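# Tilt the crate and slide the card beneath it

## Task

Get the flat sheet of card more than half of the way under the plastic crate by moving the sheet itself. The crate has to stay roughly in its original spot and heading throughout, and crate and sheet may only shift together by a very small amount. Anything inside the crate must still be inside at the finish. Raise one side of the crate a little so the sheet slides in without resistance; shoving a large part of the sheet under counts as failure. The crate must never leave the table entirely, and while tilted it must not touch any other object on the table. Ending with the crate still held up is a failure: release it and withdraw the grippers, since the result has to hold without the robot.

## Robot and tools

Robot: two arms, left_arm and right_arm, mounted on opposite sides of the table. left_arm's base is on the +y side. The names are labels only and do not match sides of a camera image. Every gripper's fingers point along its own +x axis and close along its own y axis. The reported end_effector_position is the point between the finger pads, about 3 to 4 cm short of the fingertips.

World frame: origin at the table centre, +z up, table surface at z = +0.020 m. State lines, formatted as left_arm: ... | right_arm: ..., give each gripper's position in metres, orientation as a quaternion in w,x,y,z order, and linear (m/s) and angular (rad/s) velocity. Reported hand positions can be a little wrong, worse at long reach.

Tool execute_actions, argument actions: a list of actions. Each action is a table of at most 15 rows, and each row runs for one control step of 1/30 s. If an action has fewer than 15 rows, its final row is repeated to fill 15 steps. Every row holds exactly 14 numbers, each between -1 and 1, always covering both arms: left_arm dx, dy, dz, rx, ry, rz, opening, then the same seven for right_arm. dx to rz are an offset, in that gripper's own axes, from the pose it had when the action began; for the first action in a call this is the last pose reported in the scene. Each row counts from that start pose, not from the row before it. Scale: 1.0 equals 0.6 m for dx, dy, dz and 180 degrees for rotation; rx, ry, rz form a single rotation vector. Opening is absolute, not an offset: +1 is fully open (0.088 m), empty fingers touch near -0.80, and values down to -1 close no further. Allow at least 0.5 s for a full close. An empty actions list just returns the current state and images.

Tool move: argument target is one 14-number row laid out as above. The position and rotation entries are offsets in each gripper's own axes from the pose in the latest result showing one; opening is absolute and is sent when the move begins. Each gripper follows a straight path to its target; all paths end at the same moment, lasting 0.5 to 10 s (cut off at 10 s). speed is the top path speed in m/s, 0.002 to 0.5, default 0.25; rotation is capped at twice that in rad/s. blocking=false returns after 0.5 s while motion continues; until a result shows the move has ended, further rows and moves are rejected, so call wait or stop first. Paths ignore obstacles and the other arm. Grippers lag and can overshoot the set speed, most when an arm is almost straight. Faster contact hits harder, and aiming further past a contact presses harder. The result adds a move: line with the ending (done, off_target, moving, held, fault) and limits that applied, plus each gripper's distance to its target. If only one arm is named, the other finished. limits=paced means the pose was clipped; limits=held means a check blocked some steps, after which the arm may surge.

Tool wait, argument seconds (0 to 10): arms keep their last command; a running move carries on, and wait returns early if it ends. Tool stop: brakes the running move; it needs stopping distance, and fingers keep moving. Tool zoom_image: camera is one of cam_high, cam_low, cam_left_wrist, cam_right_wrist; region is [x0, y0, x1, y1] in pixels, origin top-left, at most 504 by 504. Tool finished_scene, argument scene: the number of the scene being ended; irreversible, and the goal must already be met and stable.

Control details: each step the commanded pose is clamped to within 70 mm and 16 degrees of the measured pose, so large offsets need several actions; after an action the arm goes no further than its last clamped pose. Position is favoured over orientation when both can't be met. Hand target lines show what each arm is currently driving toward. Joint friction may leave the gripper short or slightly tilted, and tiny moves may not happen; check pose after moves and correct tilt. An arm meant to stay still should get an offset back to its desired pose in the first call and zeros afterwards, plus its correct opening. Step readings list positions at some steps; HELD with an arm label means that arm's row was partly held back. A pose unreachable line means the clearance check altered or blocked that arm's command.

Gripping: grip_measured uses the same scale as the commanded opening. To keep hold, command an opening clearly below it; larger gaps squeeze harder (about 34 N per pad max; fast closing can press harder). Readings may be off by about 1 mm per gripper.

Joint ranges (rad): waist -3.054 to 3.054, shoulder 0.000 to 3.142, elbow 0.000 to 2.356, wrist pitch -1.571 to 1.571, wrist yaw -1.571 to 1.571, wrist roll -3.142 to 3.142. Load limits (N m): waist 18.2, shoulder 22.5, elbow 22.4, wrist pitch 5.92, wrist yaw 5.9, wrist roll 5.54; held weight counts. Hitting a load limit freezes that arm for 10 s and drops the rest of the call. Holding loads warms motors: MOTOR HOT appears from 50 °C; at 95 °C an OVER-TEMPERATURE FAULT holds the arm, and without cooling it can lose power and go limp.

Cameras (all 504x504): cam_high, cam_low, cam_left_wrist, cam_right_wrist, returned in that order; calibration lines give K, distortion and T_world_to_cam, and wrist camera poses follow their arm's joints.

Avoid: lifting the crate fully, tilting it into other objects, spilling its contents, pushing crate and sheet together, forcing the sheet, knocking anything off the table, arms colliding, hard slams, and ending while still holding the crate. Loose objects may occasionally be nudged by outside disturbances.

Each tool is called after ">>>" in YAML: its name, and indented under it one key for each argument.

## Session

>>> execute_actions:
  actions: []

Scene clock: 0.00 s.
left_arm: end_effector_position=(+0.2500, +0.4974, +0.1989) grip_measured=+0.825 end_effector_quat_wxyz=(+0.808, -0.382, +0.218, -0.392) end_effector_velocity=(-0.000, -0.000, -0.001) end_effector_angular_velocity=(-0.015, +0.025, +0.006) | right_arm: end_effector_position=(-0.2462, -0.3247, +0.2664) grip_measured=+0.848 end_effector_quat_wxyz=(+0.236, -0.455, -0.018, +0.858) end_effector_velocity=(+0.003, -0.001, -0.003) end_effector_angular_velocity=(-0.014, -0.005, -0.004)
Joint positions: left_arm=[ 1.545  1.649  0.106  1.338  1.308 -0.711  0.079] | right_arm=[ 0.911  1.621  1.119 -0.395  0.15  -0.212  0.081]
Joint velocities: left_arm=[-0.002 -0.002 -0.002 -0.007 -0.007 -0.022  0.   ] | right_arm=[-0.002 -0.002 -0.007 -0.007 -0.007  0.007  0.   ]
Heat: left arm: hottest waist 20 °C (+0.0 °C/min); right arm: hottest wrist pitch 21 °C (+0.0 °C/min).
Hand target (left_arm): +0.250, +0.497, +0.199; +0.808, -0.382, +0.218, -0.392
Hand target (right_arm): -0.246, -0.325, +0.266; +0.236, -0.455, -0.018, +0.858

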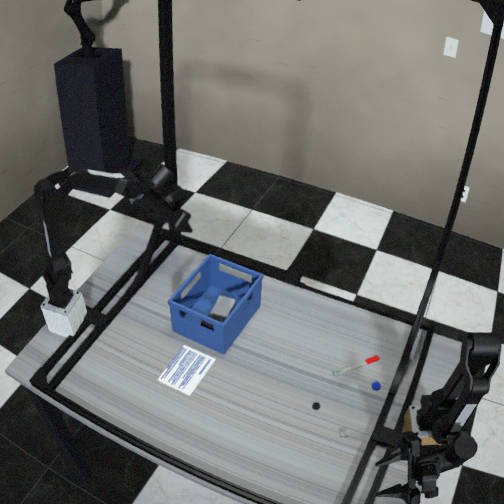

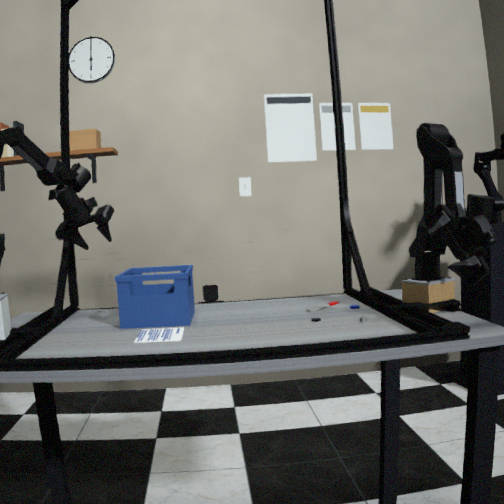

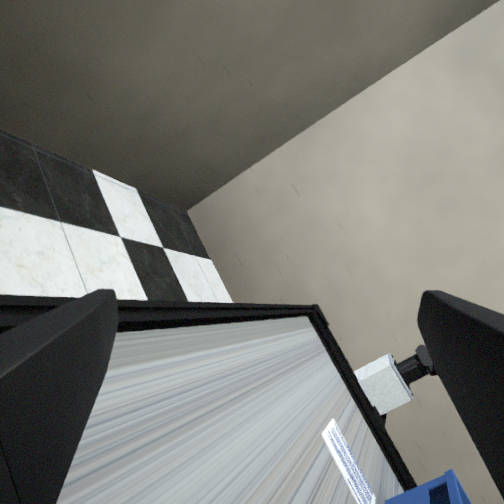

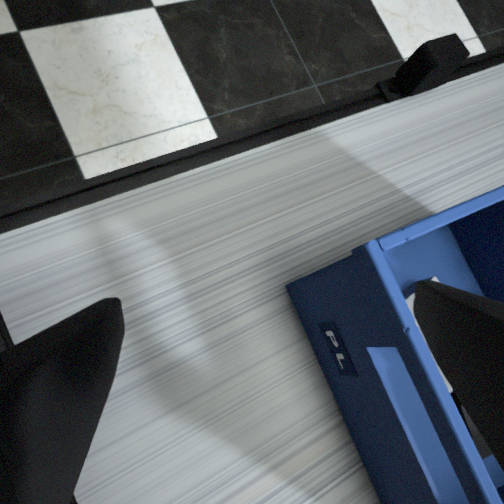

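>>> zoom_image:
  camera: "cam_high"
  region: [130, 240, 290, 400]

>>> zoom_image:
  camera: "cam_low"
  region: [90, 240, 230, 360]

Region (130, 240, 290, 400) of cam_high's 504x504 image, scaled by 3.150, with more detail than that image has.

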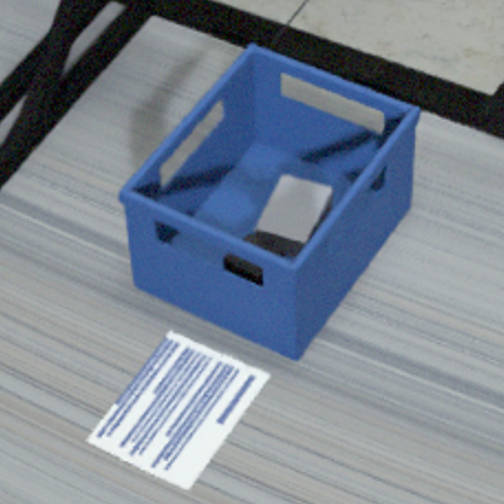

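Region (90, 240, 230, 360) of cam_low's 504x504 image, scaled by 3.600, with more detail than that image has; it fills the top 432 rows of this view, and the rest is white.

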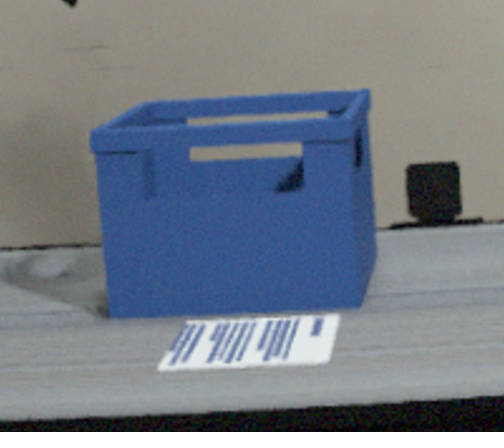

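>>> move:
  target: [0.623,-0.333,-0.588,-0.11,0.254,0.151,-1,-0.042,-0.40,-0.297,0.358,0.13,-0.114,0.3]

Scene clock: 24.63 s.
left_arm: end_effector_position=(+0.1483, -0.0388, +0.1325) grip_measured=-0.807 end_effector_quat_wxyz=(+0.651, -0.277, +0.649, -0.280) end_effector_velocity=(+0.002, -0.000, +0.000) end_effector_angular_velocity=(+0.021, -0.015, +0.008) | right_arm: end_effector_position=(-0.0001, -0.1567, +0.2452) grip_measured=+0.300 end_effector_quat_wxyz=(+0.581, -0.405, +0.398, +0.583) end_effector_velocity=(-0.002, -0.001, +0.001) end_effector_angular_velocity=(-0.009, +0.011, +0.026)
Joint positions: left_arm=[-0.111  2.434  1.838 -0.189  0.216 -1.356  0.   ] | right_arm=[ 0.147  1.778  1.354 -0.801  0.114  0.285  0.054]
Joint velocities: left_arm=[-0.002  0.007  0.027 -0.037 -0.022  0.007  0.   ] | right_arm=[-0.002 -0.002  0.002 -0.007 -0.022 -0.022 -0.   ]
Heat: left arm: hottest wrist pitch 22 °C (+4.9 °C/min); right arm: hottest shoulder 23 °C (+4.9 °C/min).
Hand target (left_arm): +0.149, -0.041, +0.127; +0.649, -0.277, +0.653, -0.276
Hand target (right_arm): +0.000, -0.155, +0.240; +0.580, -0.409, +0.403, +0.578
Off the commanded pose (left_arm): 0.013 m, 1 deg.
Off the commanded pose (right_arm): 0.005 m, 1 deg.
move: off_target (left_arm)
camera_calibration (this result's frames):
cam_left_wrist: T_world_to_cam=[[0.0506835, -0.658022, 0.751291, -0.127475], [-0.926997, 0.248924, 0.280558, 0.137813], [-0.371628, -0.710664, -0.597369, 0.185314], [0, 0, 0, 1]] pos_world=[0.203081, 0.0135097, 0.167808]
cam_right_wrist: T_world_to_cam=[[0.998602, -0.0254961, 0.0462931, -0.0111335], [-0.0261098, -0.999578, 0.0127021, -0.134985], [0.0459498, -0.0138931, -0.998847, 0.328026], [0, 0, 0, 1]] pos_world=[-0.00747922, -0.130655, 0.329878]

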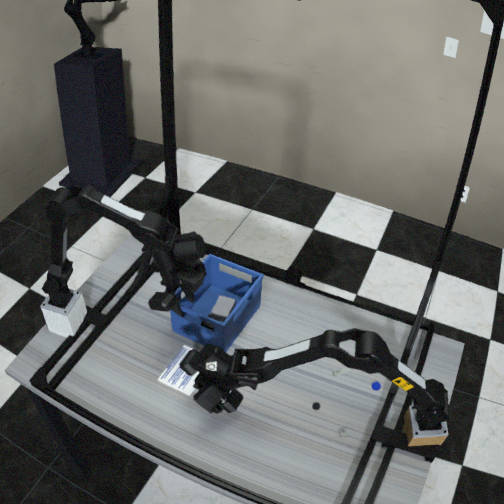

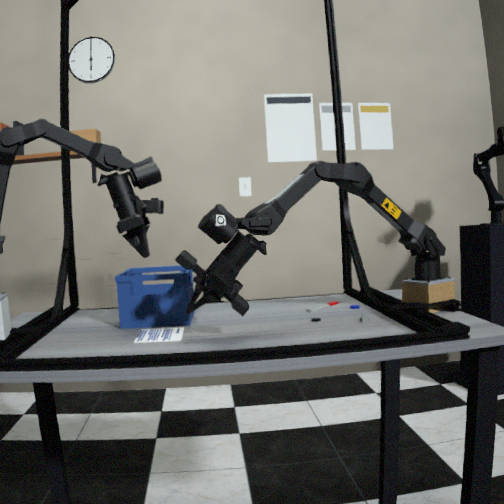

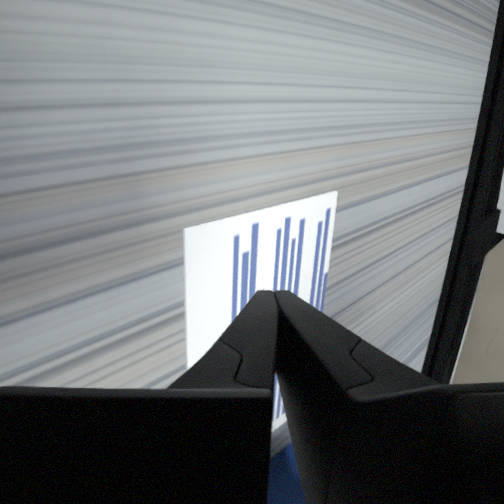

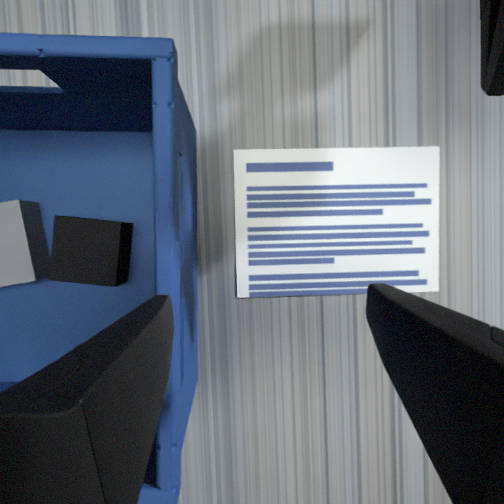

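>>> move:
  target: [0.035,-0.035,0,0,0.08,0.1,-1,0.07,0.07,-0.025,0,0,0,0.3]
  speed: 0.15

Scene clock: 31.43 s.
left_arm: end_effector_position=(+0.1459, -0.0660, +0.1388) grip_measured=-0.807 end_effector_quat_wxyz=(+0.609, -0.229, +0.709, -0.272) end_effector_velocity=(-0.005, -0.003, +0.004) end_effector_angular_velocity=(-0.012, +0.007, -0.006) | right_arm: end_effector_position=(-0.0427, -0.1528, +0.2121) grip_measured=+0.300 end_effector_quat_wxyz=(+0.583, -0.394, +0.393, +0.592) end_effector_velocity=(+0.001, -0.003, -0.004) end_effector_angular_velocity=(-0.018, -0.004, +0.007)
Joint positions: left_arm=[-0.095  2.658  2.34  -0.591  0.357 -1.313  0.   ] | right_arm=[ 0.254  1.861  1.316 -0.663  0.148  0.385  0.054]
Joint velocities: left_arm=[-0.007 -0.002  0.002  0.007  0.007 -0.007  0.   ] | right_arm=[-0.002  0.002 -0.007 -0.007 -0.007 -0.007 -0.   ]
Heat: left arm: hottest shoulder 23 °C (+5.7 °C/min); right arm: hottest elbow 24 °C (+5.7 °C/min).
Hand target (left_arm): +0.148, -0.068, +0.133; +0.608, -0.231, +0.711, -0.269
Hand target (right_arm): -0.042, -0.156, +0.201; +0.581, -0.405, +0.398, +0.584
Off the commanded pose (left_arm): 0.007 m, 14 deg.
Off the commanded pose (right_arm): 0.012 m, 2 deg.
joint sent to its limit (left arm) — the command would take joint 3 (elbow) past its upper limit, so that joint was sent only as far as its limit.
move: off_target (left_arm, right_arm)
camera_calibration (this result's frames):
cam_left_wrist: T_world_to_cam=[[0.0539881, -0.723596, 0.688109, -0.146033], [-0.859087, 0.317595, 0.401376, 0.11841], [-0.508974, -0.612815, -0.604485, 0.196322], [0, 0, 0, 1]] pos_world=[0.209532, -0.0229665, 0.171633]
cam_right_wrist: T_world_to_cam=[[0.999184, -0.0233683, 0.0329409, 0.0361662], [-0.0229345, -0.999646, -0.0134871, -0.126118], [0.0332444, 0.0127206, -0.999366, 0.300612], [0, 0, 0, 1]] pos_world=[-0.0490228, -0.129052, 0.29753]

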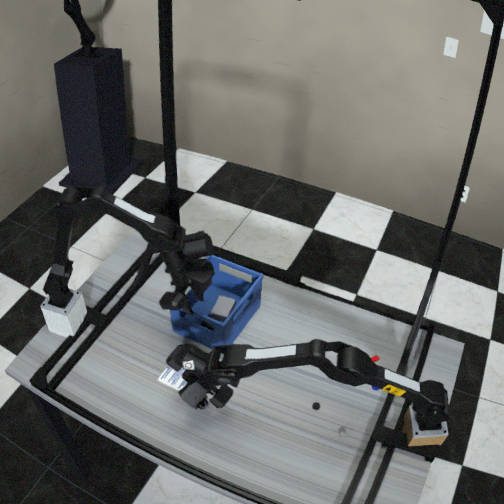

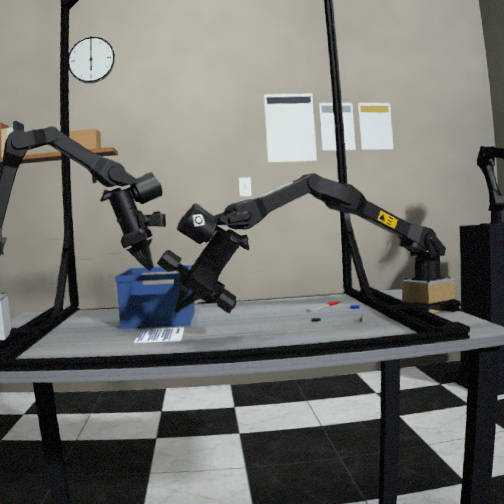

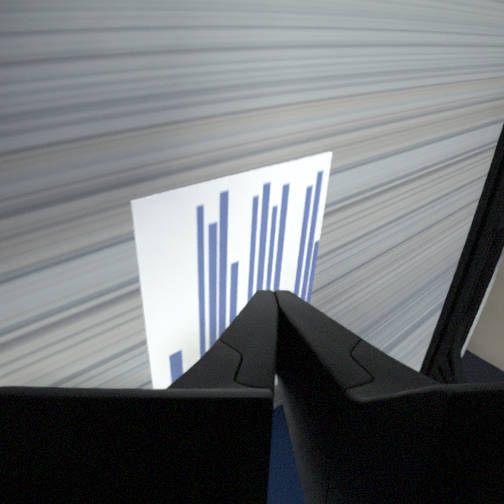

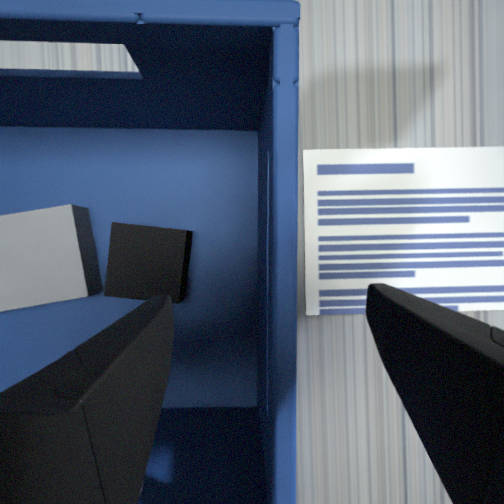

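>>> move:
  target: [-0.24,0.233,-0.117,0.531,-0.164,-0.255,-0.4,-0.05,0,0,0,0,0,-1]

>>> move:
  target: [0.12,-0.24,0,0,0,0,-0.4,0.05,-0.29,0.08,0.5,0,0,-1]

Scene clock: 46.10 s.
left_arm: end_effector_position=(+0.0998, +0.1387, +0.1686) grip_measured=-0.400 end_effector_quat_wxyz=(+0.575, -0.002, -0.006, -0.818) end_effector_velocity=(-0.001, +0.001, -0.004) end_effector_angular_velocity=(+0.012, +0.002, +0.005) | right_arm: end_effector_position=(-0.0408, -0.1649, +0.2335) grip_measured=-0.785 end_effector_quat_wxyz=(+0.580, -0.401, +0.395, +0.589) end_effector_velocity=(+0.001, -0.002, -0.001) end_effector_angular_velocity=(-0.010, +0.006, -0.007)
Joint positions: left_arm=[ 0.098  2.224  0.667  1.572  0.854 -0.004  0.019] | right_arm=[ 0.263  1.807  1.339 -0.758  0.149  0.39   0.001]
Joint velocities: left_arm=[-0.002  0.002 -0.007 -0.007 -0.007  0.007 -0.   ] | right_arm=[-0.002 -0.002 -0.002 -0.007 -0.007  0.007  0.   ]
Heat: left arm: hottest shoulder 27 °C (+9.1 °C/min); right arm: hottest shoulder 25 °C (+5.2 °C/min).
Hand target (left_arm): +0.099, +0.141, +0.162; -0.575, -0.001, -0.001, +0.818
Hand target (right_arm): -0.042, -0.164, +0.240; +0.583, -0.394, +0.393, +0.592
Off the commanded pose (left_arm): 0.009 m, 1 deg.
Off the commanded pose (right_arm): 0.007 m, 1 deg.
move: off_target (left_arm)
camera_calibration (this result's frames):
cam_left_wrist: T_world_to_cam=[[-0.924649, 0.377775, 0.0480629, 0.0369562], [0.0957891, 0.352871, -0.930756, 0.126258], [-0.368577, -0.856018, -0.362469, 0.295249], [0, 0, 0, 1]] pos_world=[0.130899, 0.194225, 0.222758]
cam_right_wrist: T_world_to_cam=[[0.999032, -0.0199155, 0.0392116, 0.0324292], [-0.0199606, -0.9998, 0.000758697, -0.141133], [0.0391886, -0.00154065, -0.999231, 0.320002], [0, 0, 0, 1]] pos_world=[-0.0477553, -0.139966, 0.318591]

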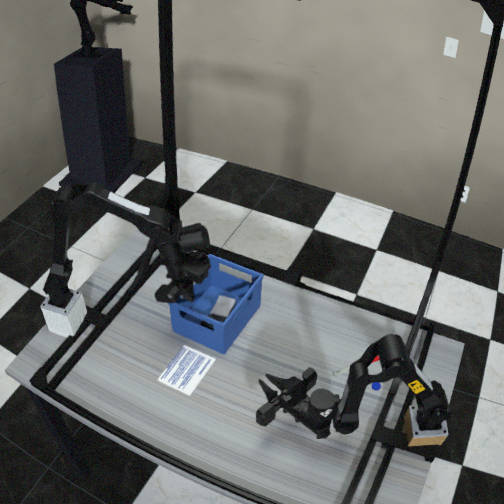

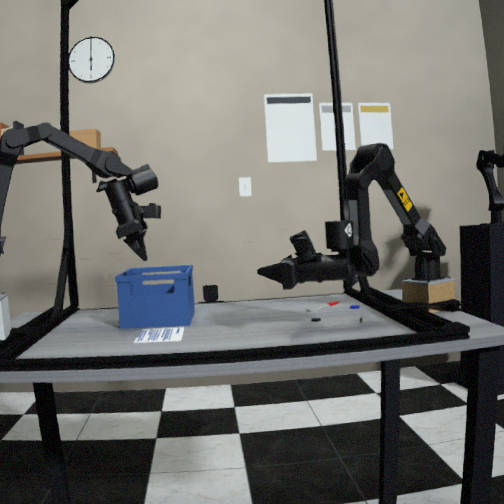

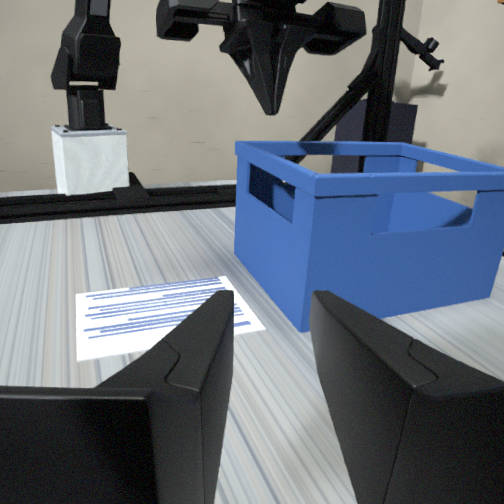

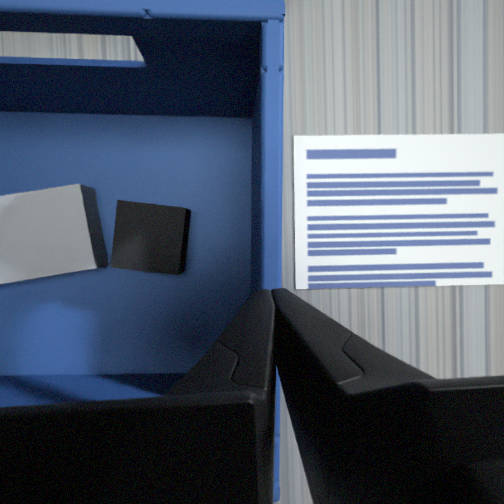

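Scene clock: 49.70 s.
left_arm: end_effector_position=(-0.0591, +0.1211, +0.1645) grip_measured=-0.400 end_effector_quat_wxyz=(+0.574, +0.011, +0.009, -0.818) end_effector_velocity=(+0.002, +0.001, -0.006) end_effector_angular_velocity=(+0.034, +0.019, +0.020) | right_arm: end_effector_position=(+0.1317, -0.1080, +0.2290) grip_measured=-0.785 end_effector_quat_wxyz=(+0.696, +0.128, +0.691, +0.146) end_effector_velocity=(-0.000, +0.000, +0.003) end_effector_angular_velocity=(+0.003, +0.009, -0.006)
Joint positions: left_arm=[-0.435  2.178  0.573  1.576  0.323  0.007  0.019] | right_arm=[-0.235  1.889  1.419 -0.711 -0.023  1.484  0.001]
Joint velocities: left_arm=[-0.002 -0.002 -0.007 -0.022 -0.022 -0.022 -0.   ] | right_arm=[-0.002 -0.002  0.007 -0.007 -0.007  0.007 -0.   ]
Heat: left arm: hottest shoulder 27 °C (+8.5 °C/min); right arm: hottest shoulder 26 °C (+6.0 °C/min).
Hand target (left_arm): -0.060, +0.120, +0.170; -0.574, -0.005, -0.003, +0.819
Hand target (right_arm): +0.133, -0.107, +0.222; +0.696, +0.126, +0.694, +0.137
Off the commanded pose (left_arm): 0.004 m, 2 deg.
Off the commanded pose (right_arm): 0.006 m, 1 deg.
joint sent to its limit (left arm) — the command would take joint 4 (wrist pitch) past its upper limit, so that joint was sent only as far as its limit.
move: done
camera_calibration (this result's frames):
cam_left_wrist: T_world_to_cam=[[-0.924157, 0.377523, 0.0583976, -0.104809], [0.100408, 0.387542, -0.916368, 0.137576], [-0.368581, -0.841004, -0.396056, 0.223869], [0, 0, 0, 1]] pos_world=[-0.0281594, 0.174526, 0.220856]
cam_right_wrist: T_world_to_cam=[[0.00748834, -0.94213, -0.335164, -0.0218399], [-0.930902, -0.128974, 0.341742, 0.0551417], [-0.365193, 0.309445, -0.877996, 0.367845], [0, 0, 0, 1]] pos_world=[0.18583, -0.127292, 0.296803]

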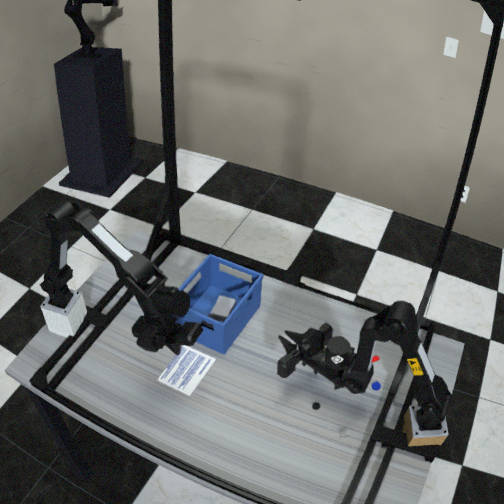

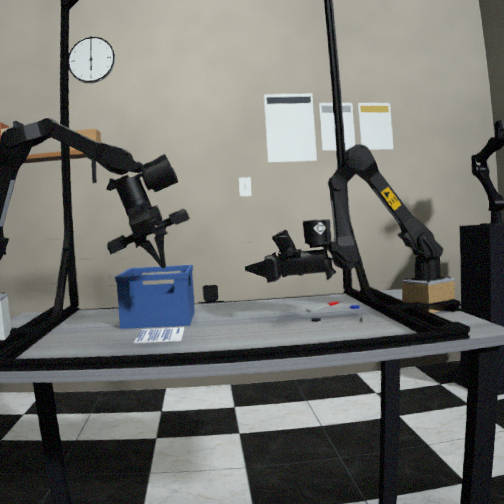

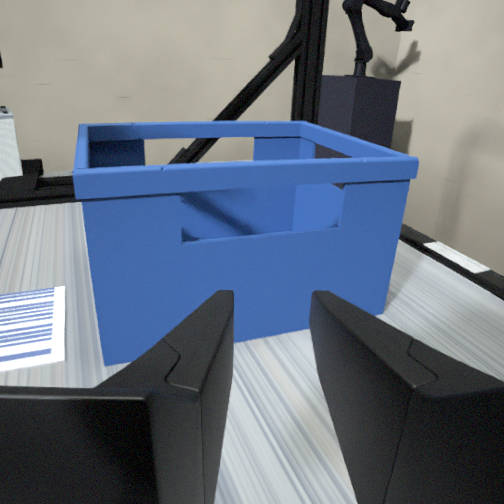

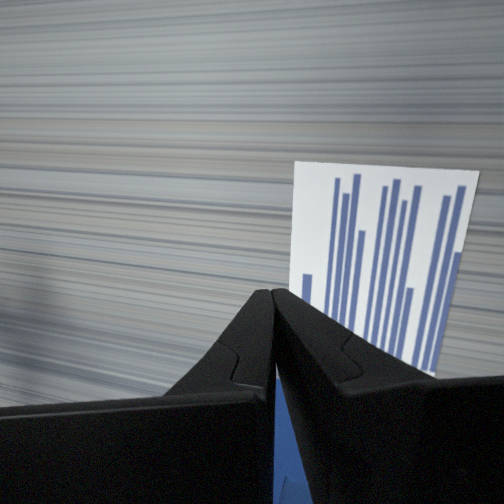

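>>> move:
  target: [0.15,0,-0.05,0,0.02,0,-0.4,0.2,-0.09,0.02,0,0.11,-0.07,-1]
  speed: 0.15

Scene clock: 55.50 s.
left_arm: end_effector_position=(-0.0883, +0.0393, +0.1360) grip_measured=-0.400 end_effector_quat_wxyz=(+0.574, +0.032, +0.027, -0.817) end_effector_velocity=(-0.000, -0.001, +0.004) end_effector_angular_velocity=(-0.005, +0.021, +0.007) | right_arm: end_effector_position=(+0.1443, -0.1103, +0.1051) grip_measured=-0.785 end_effector_quat_wxyz=(+0.582, +0.030, +0.807, +0.096) end_effector_velocity=(-0.001, -0.005, -0.002) end_effector_angular_velocity=(-0.027, +0.014, -0.009)
Joint positions: left_arm=[-0.508  2.36   0.952  1.321  0.248  0.014  0.019] | right_arm=[-0.379  2.265  1.495 -0.706 -0.355  1.284  0.001]
Joint velocities: left_arm=[-0.002 -0.002  0.002  0.007 -0.007 -0.022 -0.   ] | right_arm=[-0.002  0.002 -0.002 -0.022 -0.007  0.007 -0.   ]
Heat: left arm: hottest shoulder 27 °C (+7.6 °C/min); right arm: hottest shoulder 26 °C (+5.4 °C/min).
Hand target (left_arm): -0.090, +0.038, +0.131; -0.574, -0.036, -0.027, +0.818
Hand target (right_arm): +0.145, -0.112, +0.097; +0.579, +0.024, +0.810, +0.089
Off the commanded pose (left_arm): 0.005 m, 0 deg.
Off the commanded pose (right_arm): 0.008 m, 1 deg.
move: done
camera_calibration (this result's frames):
cam_left_wrist: T_world_to_cam=[[-0.925442, 0.373091, 0.0660288, -0.100225], [0.11293, 0.43796, -0.891873, 0.141916], [-0.361668, -0.81792, -0.44744, 0.139732], [0, 0, 0, 1]] pos_world=[-0.0582426, 0.0895298, 0.19571]
cam_right_wrist: T_world_to_cam=[[0.0605819, -0.988581, -0.137975, -0.0991613], [-0.762156, -0.135074, 0.633145, 0.0532954], [-0.644552, 0.0668016, -0.761636, 0.265697], [0, 0, 0, 1]] pos_world=[0.217883, -0.108579, 0.154939]

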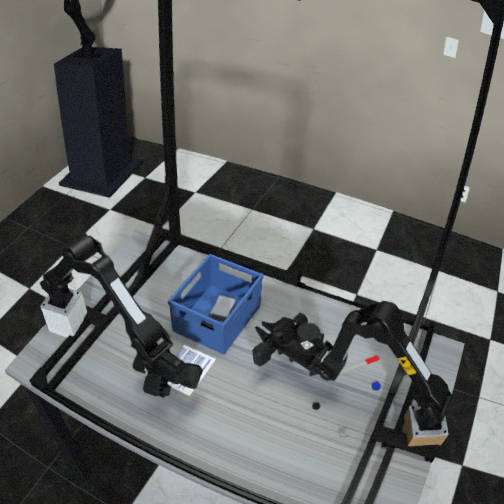

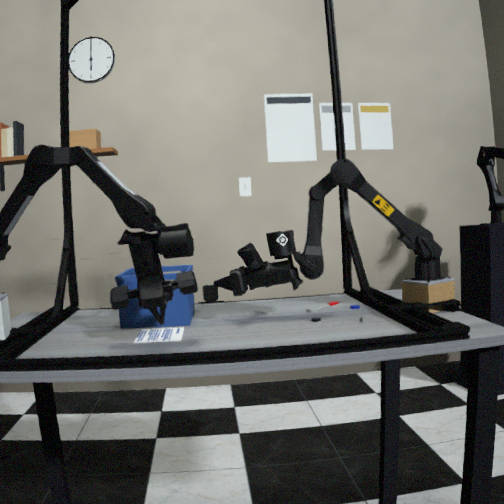

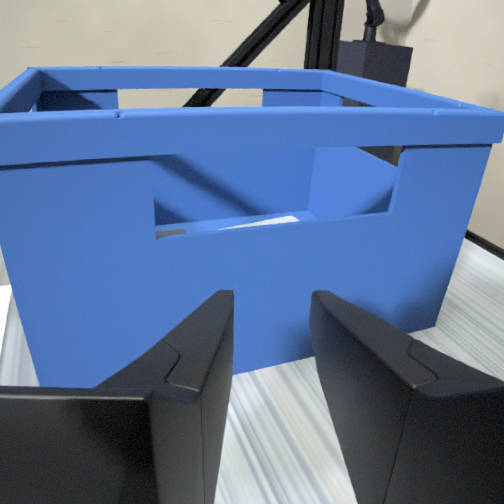

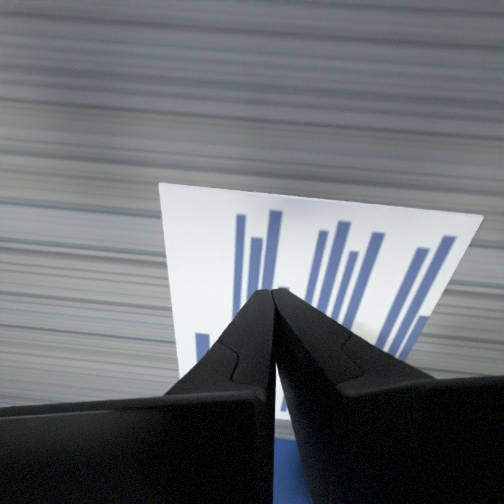

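>>> move:
  target: [0.035,0,0.045,0,-0.06,0,-0.4,0.035,-0.015,0.037,0,0,0,-1]
  speed: 0.1

>>> zoom_image:
  camera: "cam_low"
  region: [100, 230, 280, 360]

Scene clock: 60.57 s.
left_arm: end_effector_position=(-0.0948, +0.0194, +0.1652) grip_measured=-0.400 end_effector_quat_wxyz=(+0.575, -0.043, -0.030, -0.817) end_effector_velocity=(-0.003, +0.000, -0.001) end_effector_angular_velocity=(+0.000, +0.008, -0.001) | right_arm: end_effector_position=(+0.1596, -0.1067, +0.0891) grip_measured=-0.785 end_effector_quat_wxyz=(+0.585, +0.039, +0.803, +0.106) end_effector_velocity=(-0.004, +0.002, +0.002) end_effector_angular_velocity=(+0.015, +0.018, +0.012)
Joint positions: left_arm=[-0.521  2.439  1.06   1.487  0.234 -0.026  0.019] | right_arm=[-0.412  2.303  1.487 -0.642 -0.356  1.251  0.001]
Joint velocities: left_arm=[-0.007  0.007  0.002  0.007 -0.007 -0.007 -0.   ] | right_arm=[ 0.002 -0.002 -0.002  0.007 -0.022 -0.007 -0.   ]
Heat: left arm: hottest shoulder 27 °C (+7.1 °C/min); right arm: hottest shoulder 27 °C (+6.0 °C/min).
Hand target (left_arm): -0.096, +0.018, +0.161; -0.574, +0.045, +0.027, +0.817
Hand target (right_arm): +0.159, -0.113, +0.077; +0.582, +0.030, +0.807, +0.096
Off the commanded pose (left_arm): 0.005 m, 0 deg.
Off the commanded pose (right_arm): 0.014 m, 2 deg.
move: off_target (right_arm)
camera_calibration (this result's frames):
cam_left_wrist: T_world_to_cam=[[-0.922575, 0.38231, 0.0519033, -0.0983085], [0.0581006, 0.270663, -0.960919, 0.18683], [-0.381417, -0.883505, -0.271919, 0.104554], [0, 0, 0, 1]] pos_world=[-0.0616731, 0.0793905, 0.213061]
cam_right_wrist: T_world_to_cam=[[0.0594559, -0.984481, -0.165113, -0.0957614], [-0.768155, -0.150755, 0.622262, 0.0758338], [-0.637497, 0.0898356, -0.765197, 0.264798], [0, 0, 0, 1]] pos_world=[0.232754, -0.106631, 0.139623]

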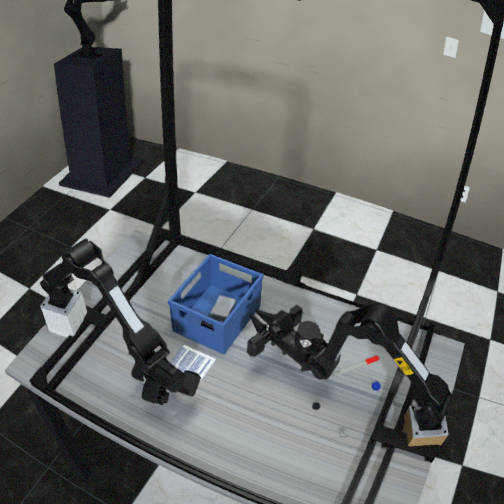

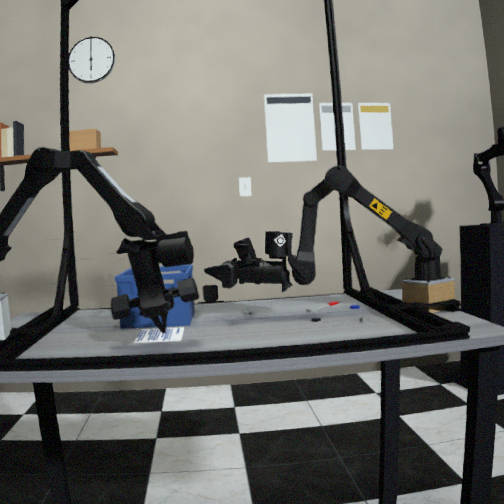

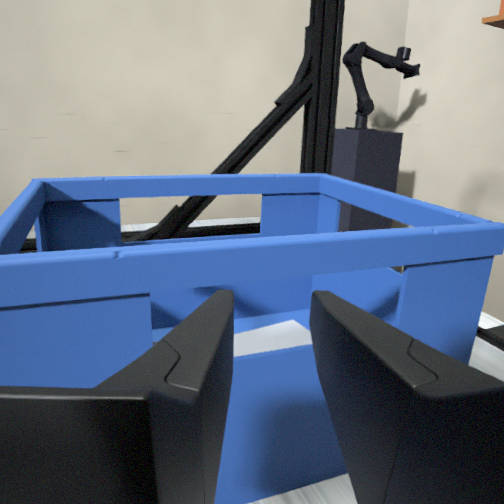

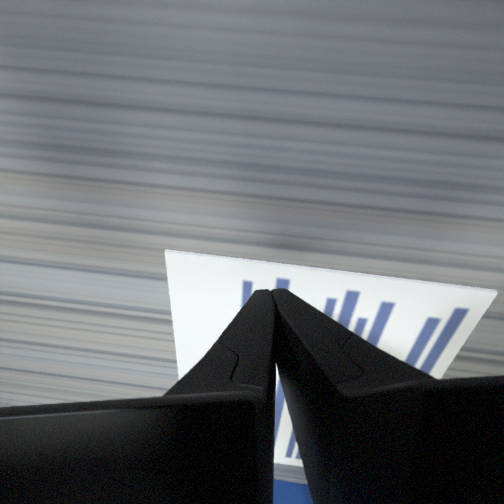

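Region (100, 230, 280, 360) of cam_low's 504x504 image, scaled by 2.800, with more detail than that image has.

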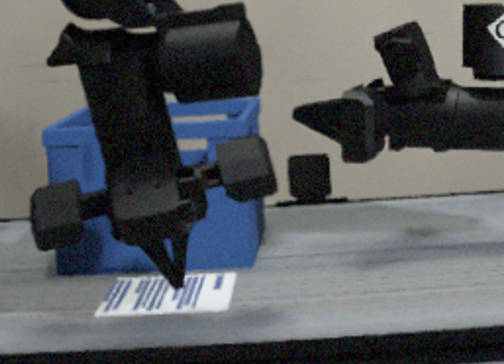

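>>> move:
  target: [0.02,0,-0.052,0,0,0,-0.4,0.02,-0.035,0,0,0,-0.03,-1]
  speed: 0.08

>>> zoom_image:
  camera: "cam_low"
  region: [100, 230, 280, 360]

Scene clock: 63.50 s.
left_arm: end_effector_position=(-0.0987, +0.0067, +0.1403) grip_measured=-0.400 end_effector_quat_wxyz=(+0.575, -0.045, -0.030, -0.817) end_effector_velocity=(+0.001, -0.004, +0.009) end_effector_angular_velocity=(-0.029, -0.001, +0.020) | right_arm: end_effector_position=(+0.1592, -0.1197, +0.0838) grip_measured=-0.785 end_effector_quat_wxyz=(+0.591, +0.012, +0.802, +0.088) end_effector_velocity=(+0.003, +0.002, +0.001) end_effector_angular_velocity=(+0.017, -0.013, +0.018)
Joint positions: left_arm=[-0.527  2.55   1.152  1.509  0.227 -0.027  0.019] | right_arm=[-0.409  2.31   1.487 -0.697 -0.328  1.231  0.001]
Joint velocities: left_arm=[-0.002 -0.007  0.012  0.007 -0.022  0.007 -0.   ] | right_arm=[-0.002 -0.002  0.002  0.007  0.007 -0.022 -0.   ]
Heat: left arm: hottest shoulder 27 °C (+6.1 °C/min); right arm: hottest shoulder 27 °C (+6.1 °C/min).
Hand target (left_arm): -0.100, +0.005, +0.135; -0.575, +0.043, +0.030, +0.817
Hand target (right_arm): +0.157, -0.125, +0.074; +0.589, +0.001, +0.804, +0.079
Off the commanded pose (left_arm): 0.005 m, 0 deg.
Off the commanded pose (right_arm): 0.012 m, 2 deg.
move: off_target (right_arm)
camera_calibration (this result's frames):
cam_left_wrist: T_world_to_cam=[[-0.92262, 0.382158, 0.0522228, -0.0957377], [0.056712, 0.268329, -0.961657, 0.166546], [-0.381518, -0.884282, -0.269239, 0.0846701], [0, 0, 0, 1]] pos_world=[-0.0654716, 0.0667699, 0.187957]
cam_right_wrist: T_world_to_cam=[[0.0810015, -0.991315, -0.103603, -0.118751], [-0.774799, -0.128013, 0.619111, 0.0808652], [-0.626997, 0.0301223, -0.778439, 0.253909], [0, 0, 0, 1]] pos_world=[0.231474, -0.115016, 0.135286]

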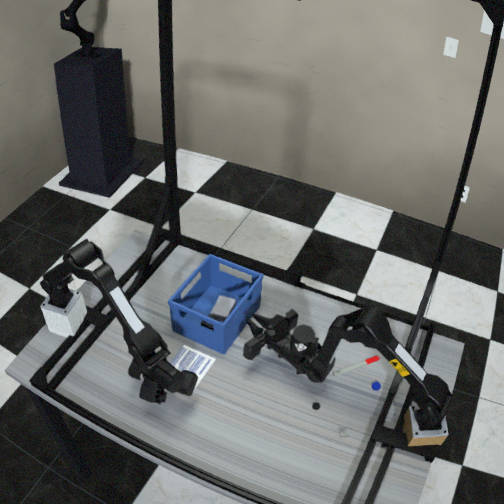

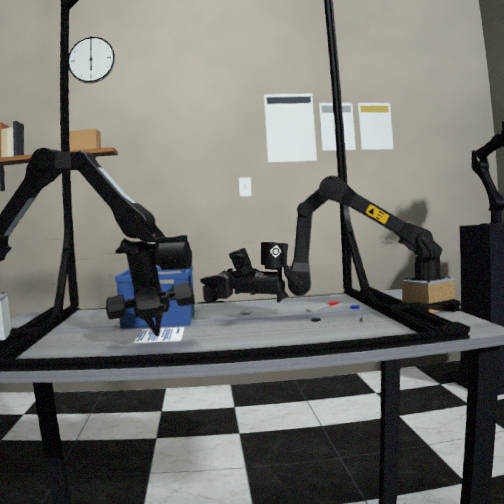

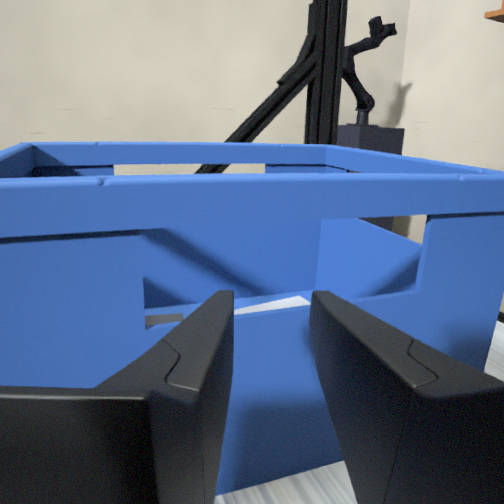

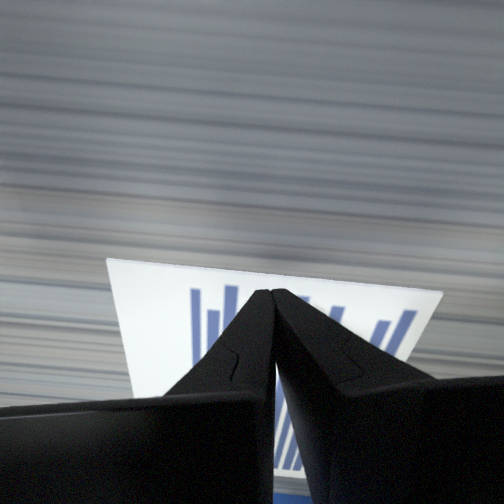

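Region (100, 230, 280, 360) of cam_low's 504x504 image, scaled by 2.800, with more detail than that image has.

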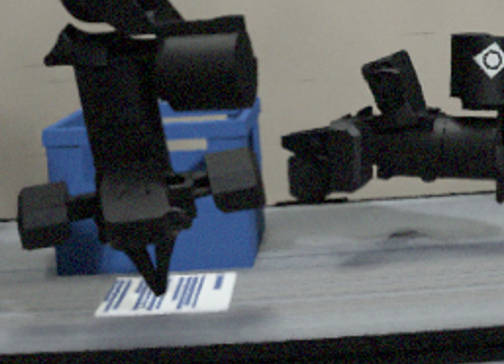

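Insert, and press the right tip down.

>>> move:
  target: [0.085,0,0,0,0,0,-0.4,0.045,-0.008,0.008,0,0,0,-1]
  speed: 0.04

>>> zoom_image:
  camera: "cam_low"
  region: [100, 230, 280, 360]

Scene clock: 67.33 s.
left_arm: end_effector_position=(-0.1142, -0.0391, +0.1505) grip_measured=-0.400 end_effector_quat_wxyz=(+0.575, -0.047, -0.031, -0.816) end_effector_velocity=(-0.000, -0.003, -0.005) end_effector_angular_velocity=(+0.034, +0.016, -0.007) | right_arm: end_effector_position=(+0.1588, -0.1139, +0.0690) grip_measured=-0.785 end_effector_quat_wxyz=(+0.594, +0.021, +0.798, +0.101) end_effector_velocity=(-0.000, -0.002, +0.001) end_effector_angular_velocity=(-0.008, +0.010, -0.009)
Joint positions: left_arm=[-0.549  2.606  1.387  1.333  0.204 -0.027  0.019] | right_arm=[-0.405  2.339  1.468 -0.615 -0.328  1.233  0.001]
Joint velocities: left_arm=[ 0.002  0.002  0.012 -0.037  0.007 -0.022  0.   ] | right_arm=[-0.002 -0.002 -0.002 -0.007 -0.007  0.007  0.   ]
Heat: left arm: hottest shoulder 27 °C (+6.1 °C/min); right arm: hottest shoulder 27 °C (+6.1 °C/min).
Hand target (left_arm): -0.116, -0.041, +0.145; -0.575, +0.044, +0.030, +0.817
Hand target (right_arm): +0.156, -0.121, +0.056; +0.591, +0.012, +0.802, +0.088
Off the commanded pose (left_arm): 0.005 m, 0 deg.
Off the commanded pose (right_arm): 0.015 m, 2 deg.
move: off_target (right_arm)
camera_calibration (this result's frames):
cam_left_wrist: T_world_to_cam=[[-0.922553, 0.382102, 0.0537931, -0.0933603], [0.0537834, 0.265378, -0.962643, 0.189282], [-0.382103, -0.885196, -0.265376, 0.0403229], [0, 0, 0, 1]] pos_world=[-0.0809025, 0.0211356, 0.197934]
cam_right_wrist: T_world_to_cam=[[0.0839365, -0.987357, -0.134462, -0.112367], [-0.77941, -0.149127, 0.608508, 0.0895633], [-0.620867, 0.0537247, -0.782073, 0.243951], [0, 0, 0, 1]] pos_world=[0.230699, -0.110697, 0.121178]

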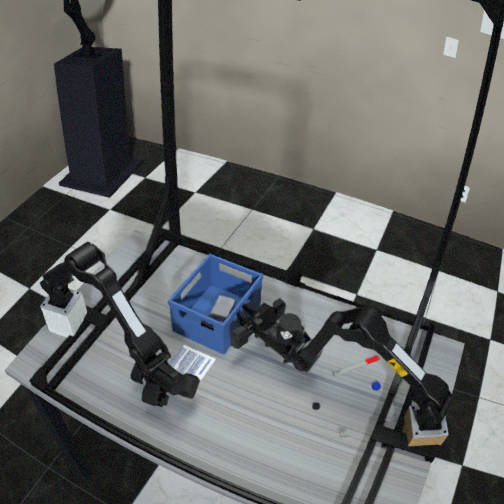

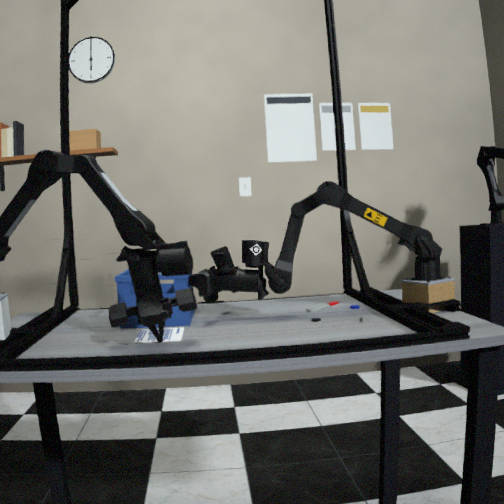

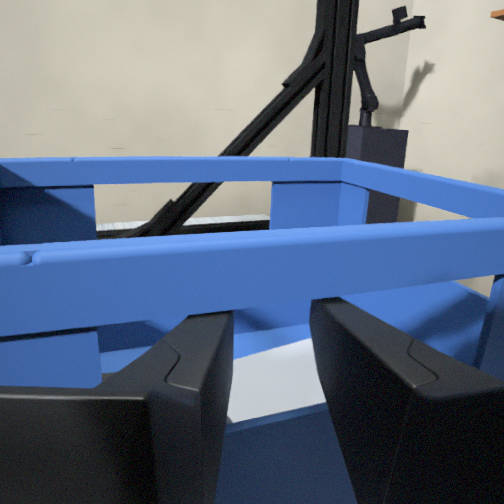

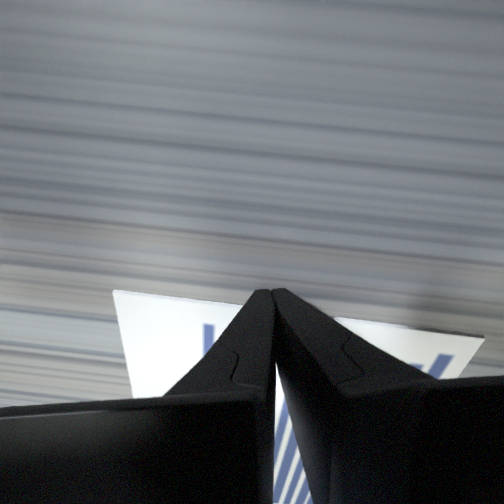

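Region (100, 230, 280, 360) of cam_low's 504x504 image, scaled by 2.800, with more detail than that image has.

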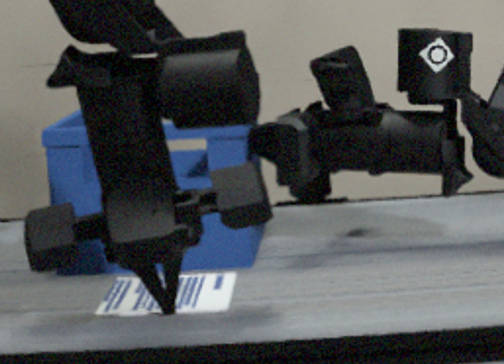

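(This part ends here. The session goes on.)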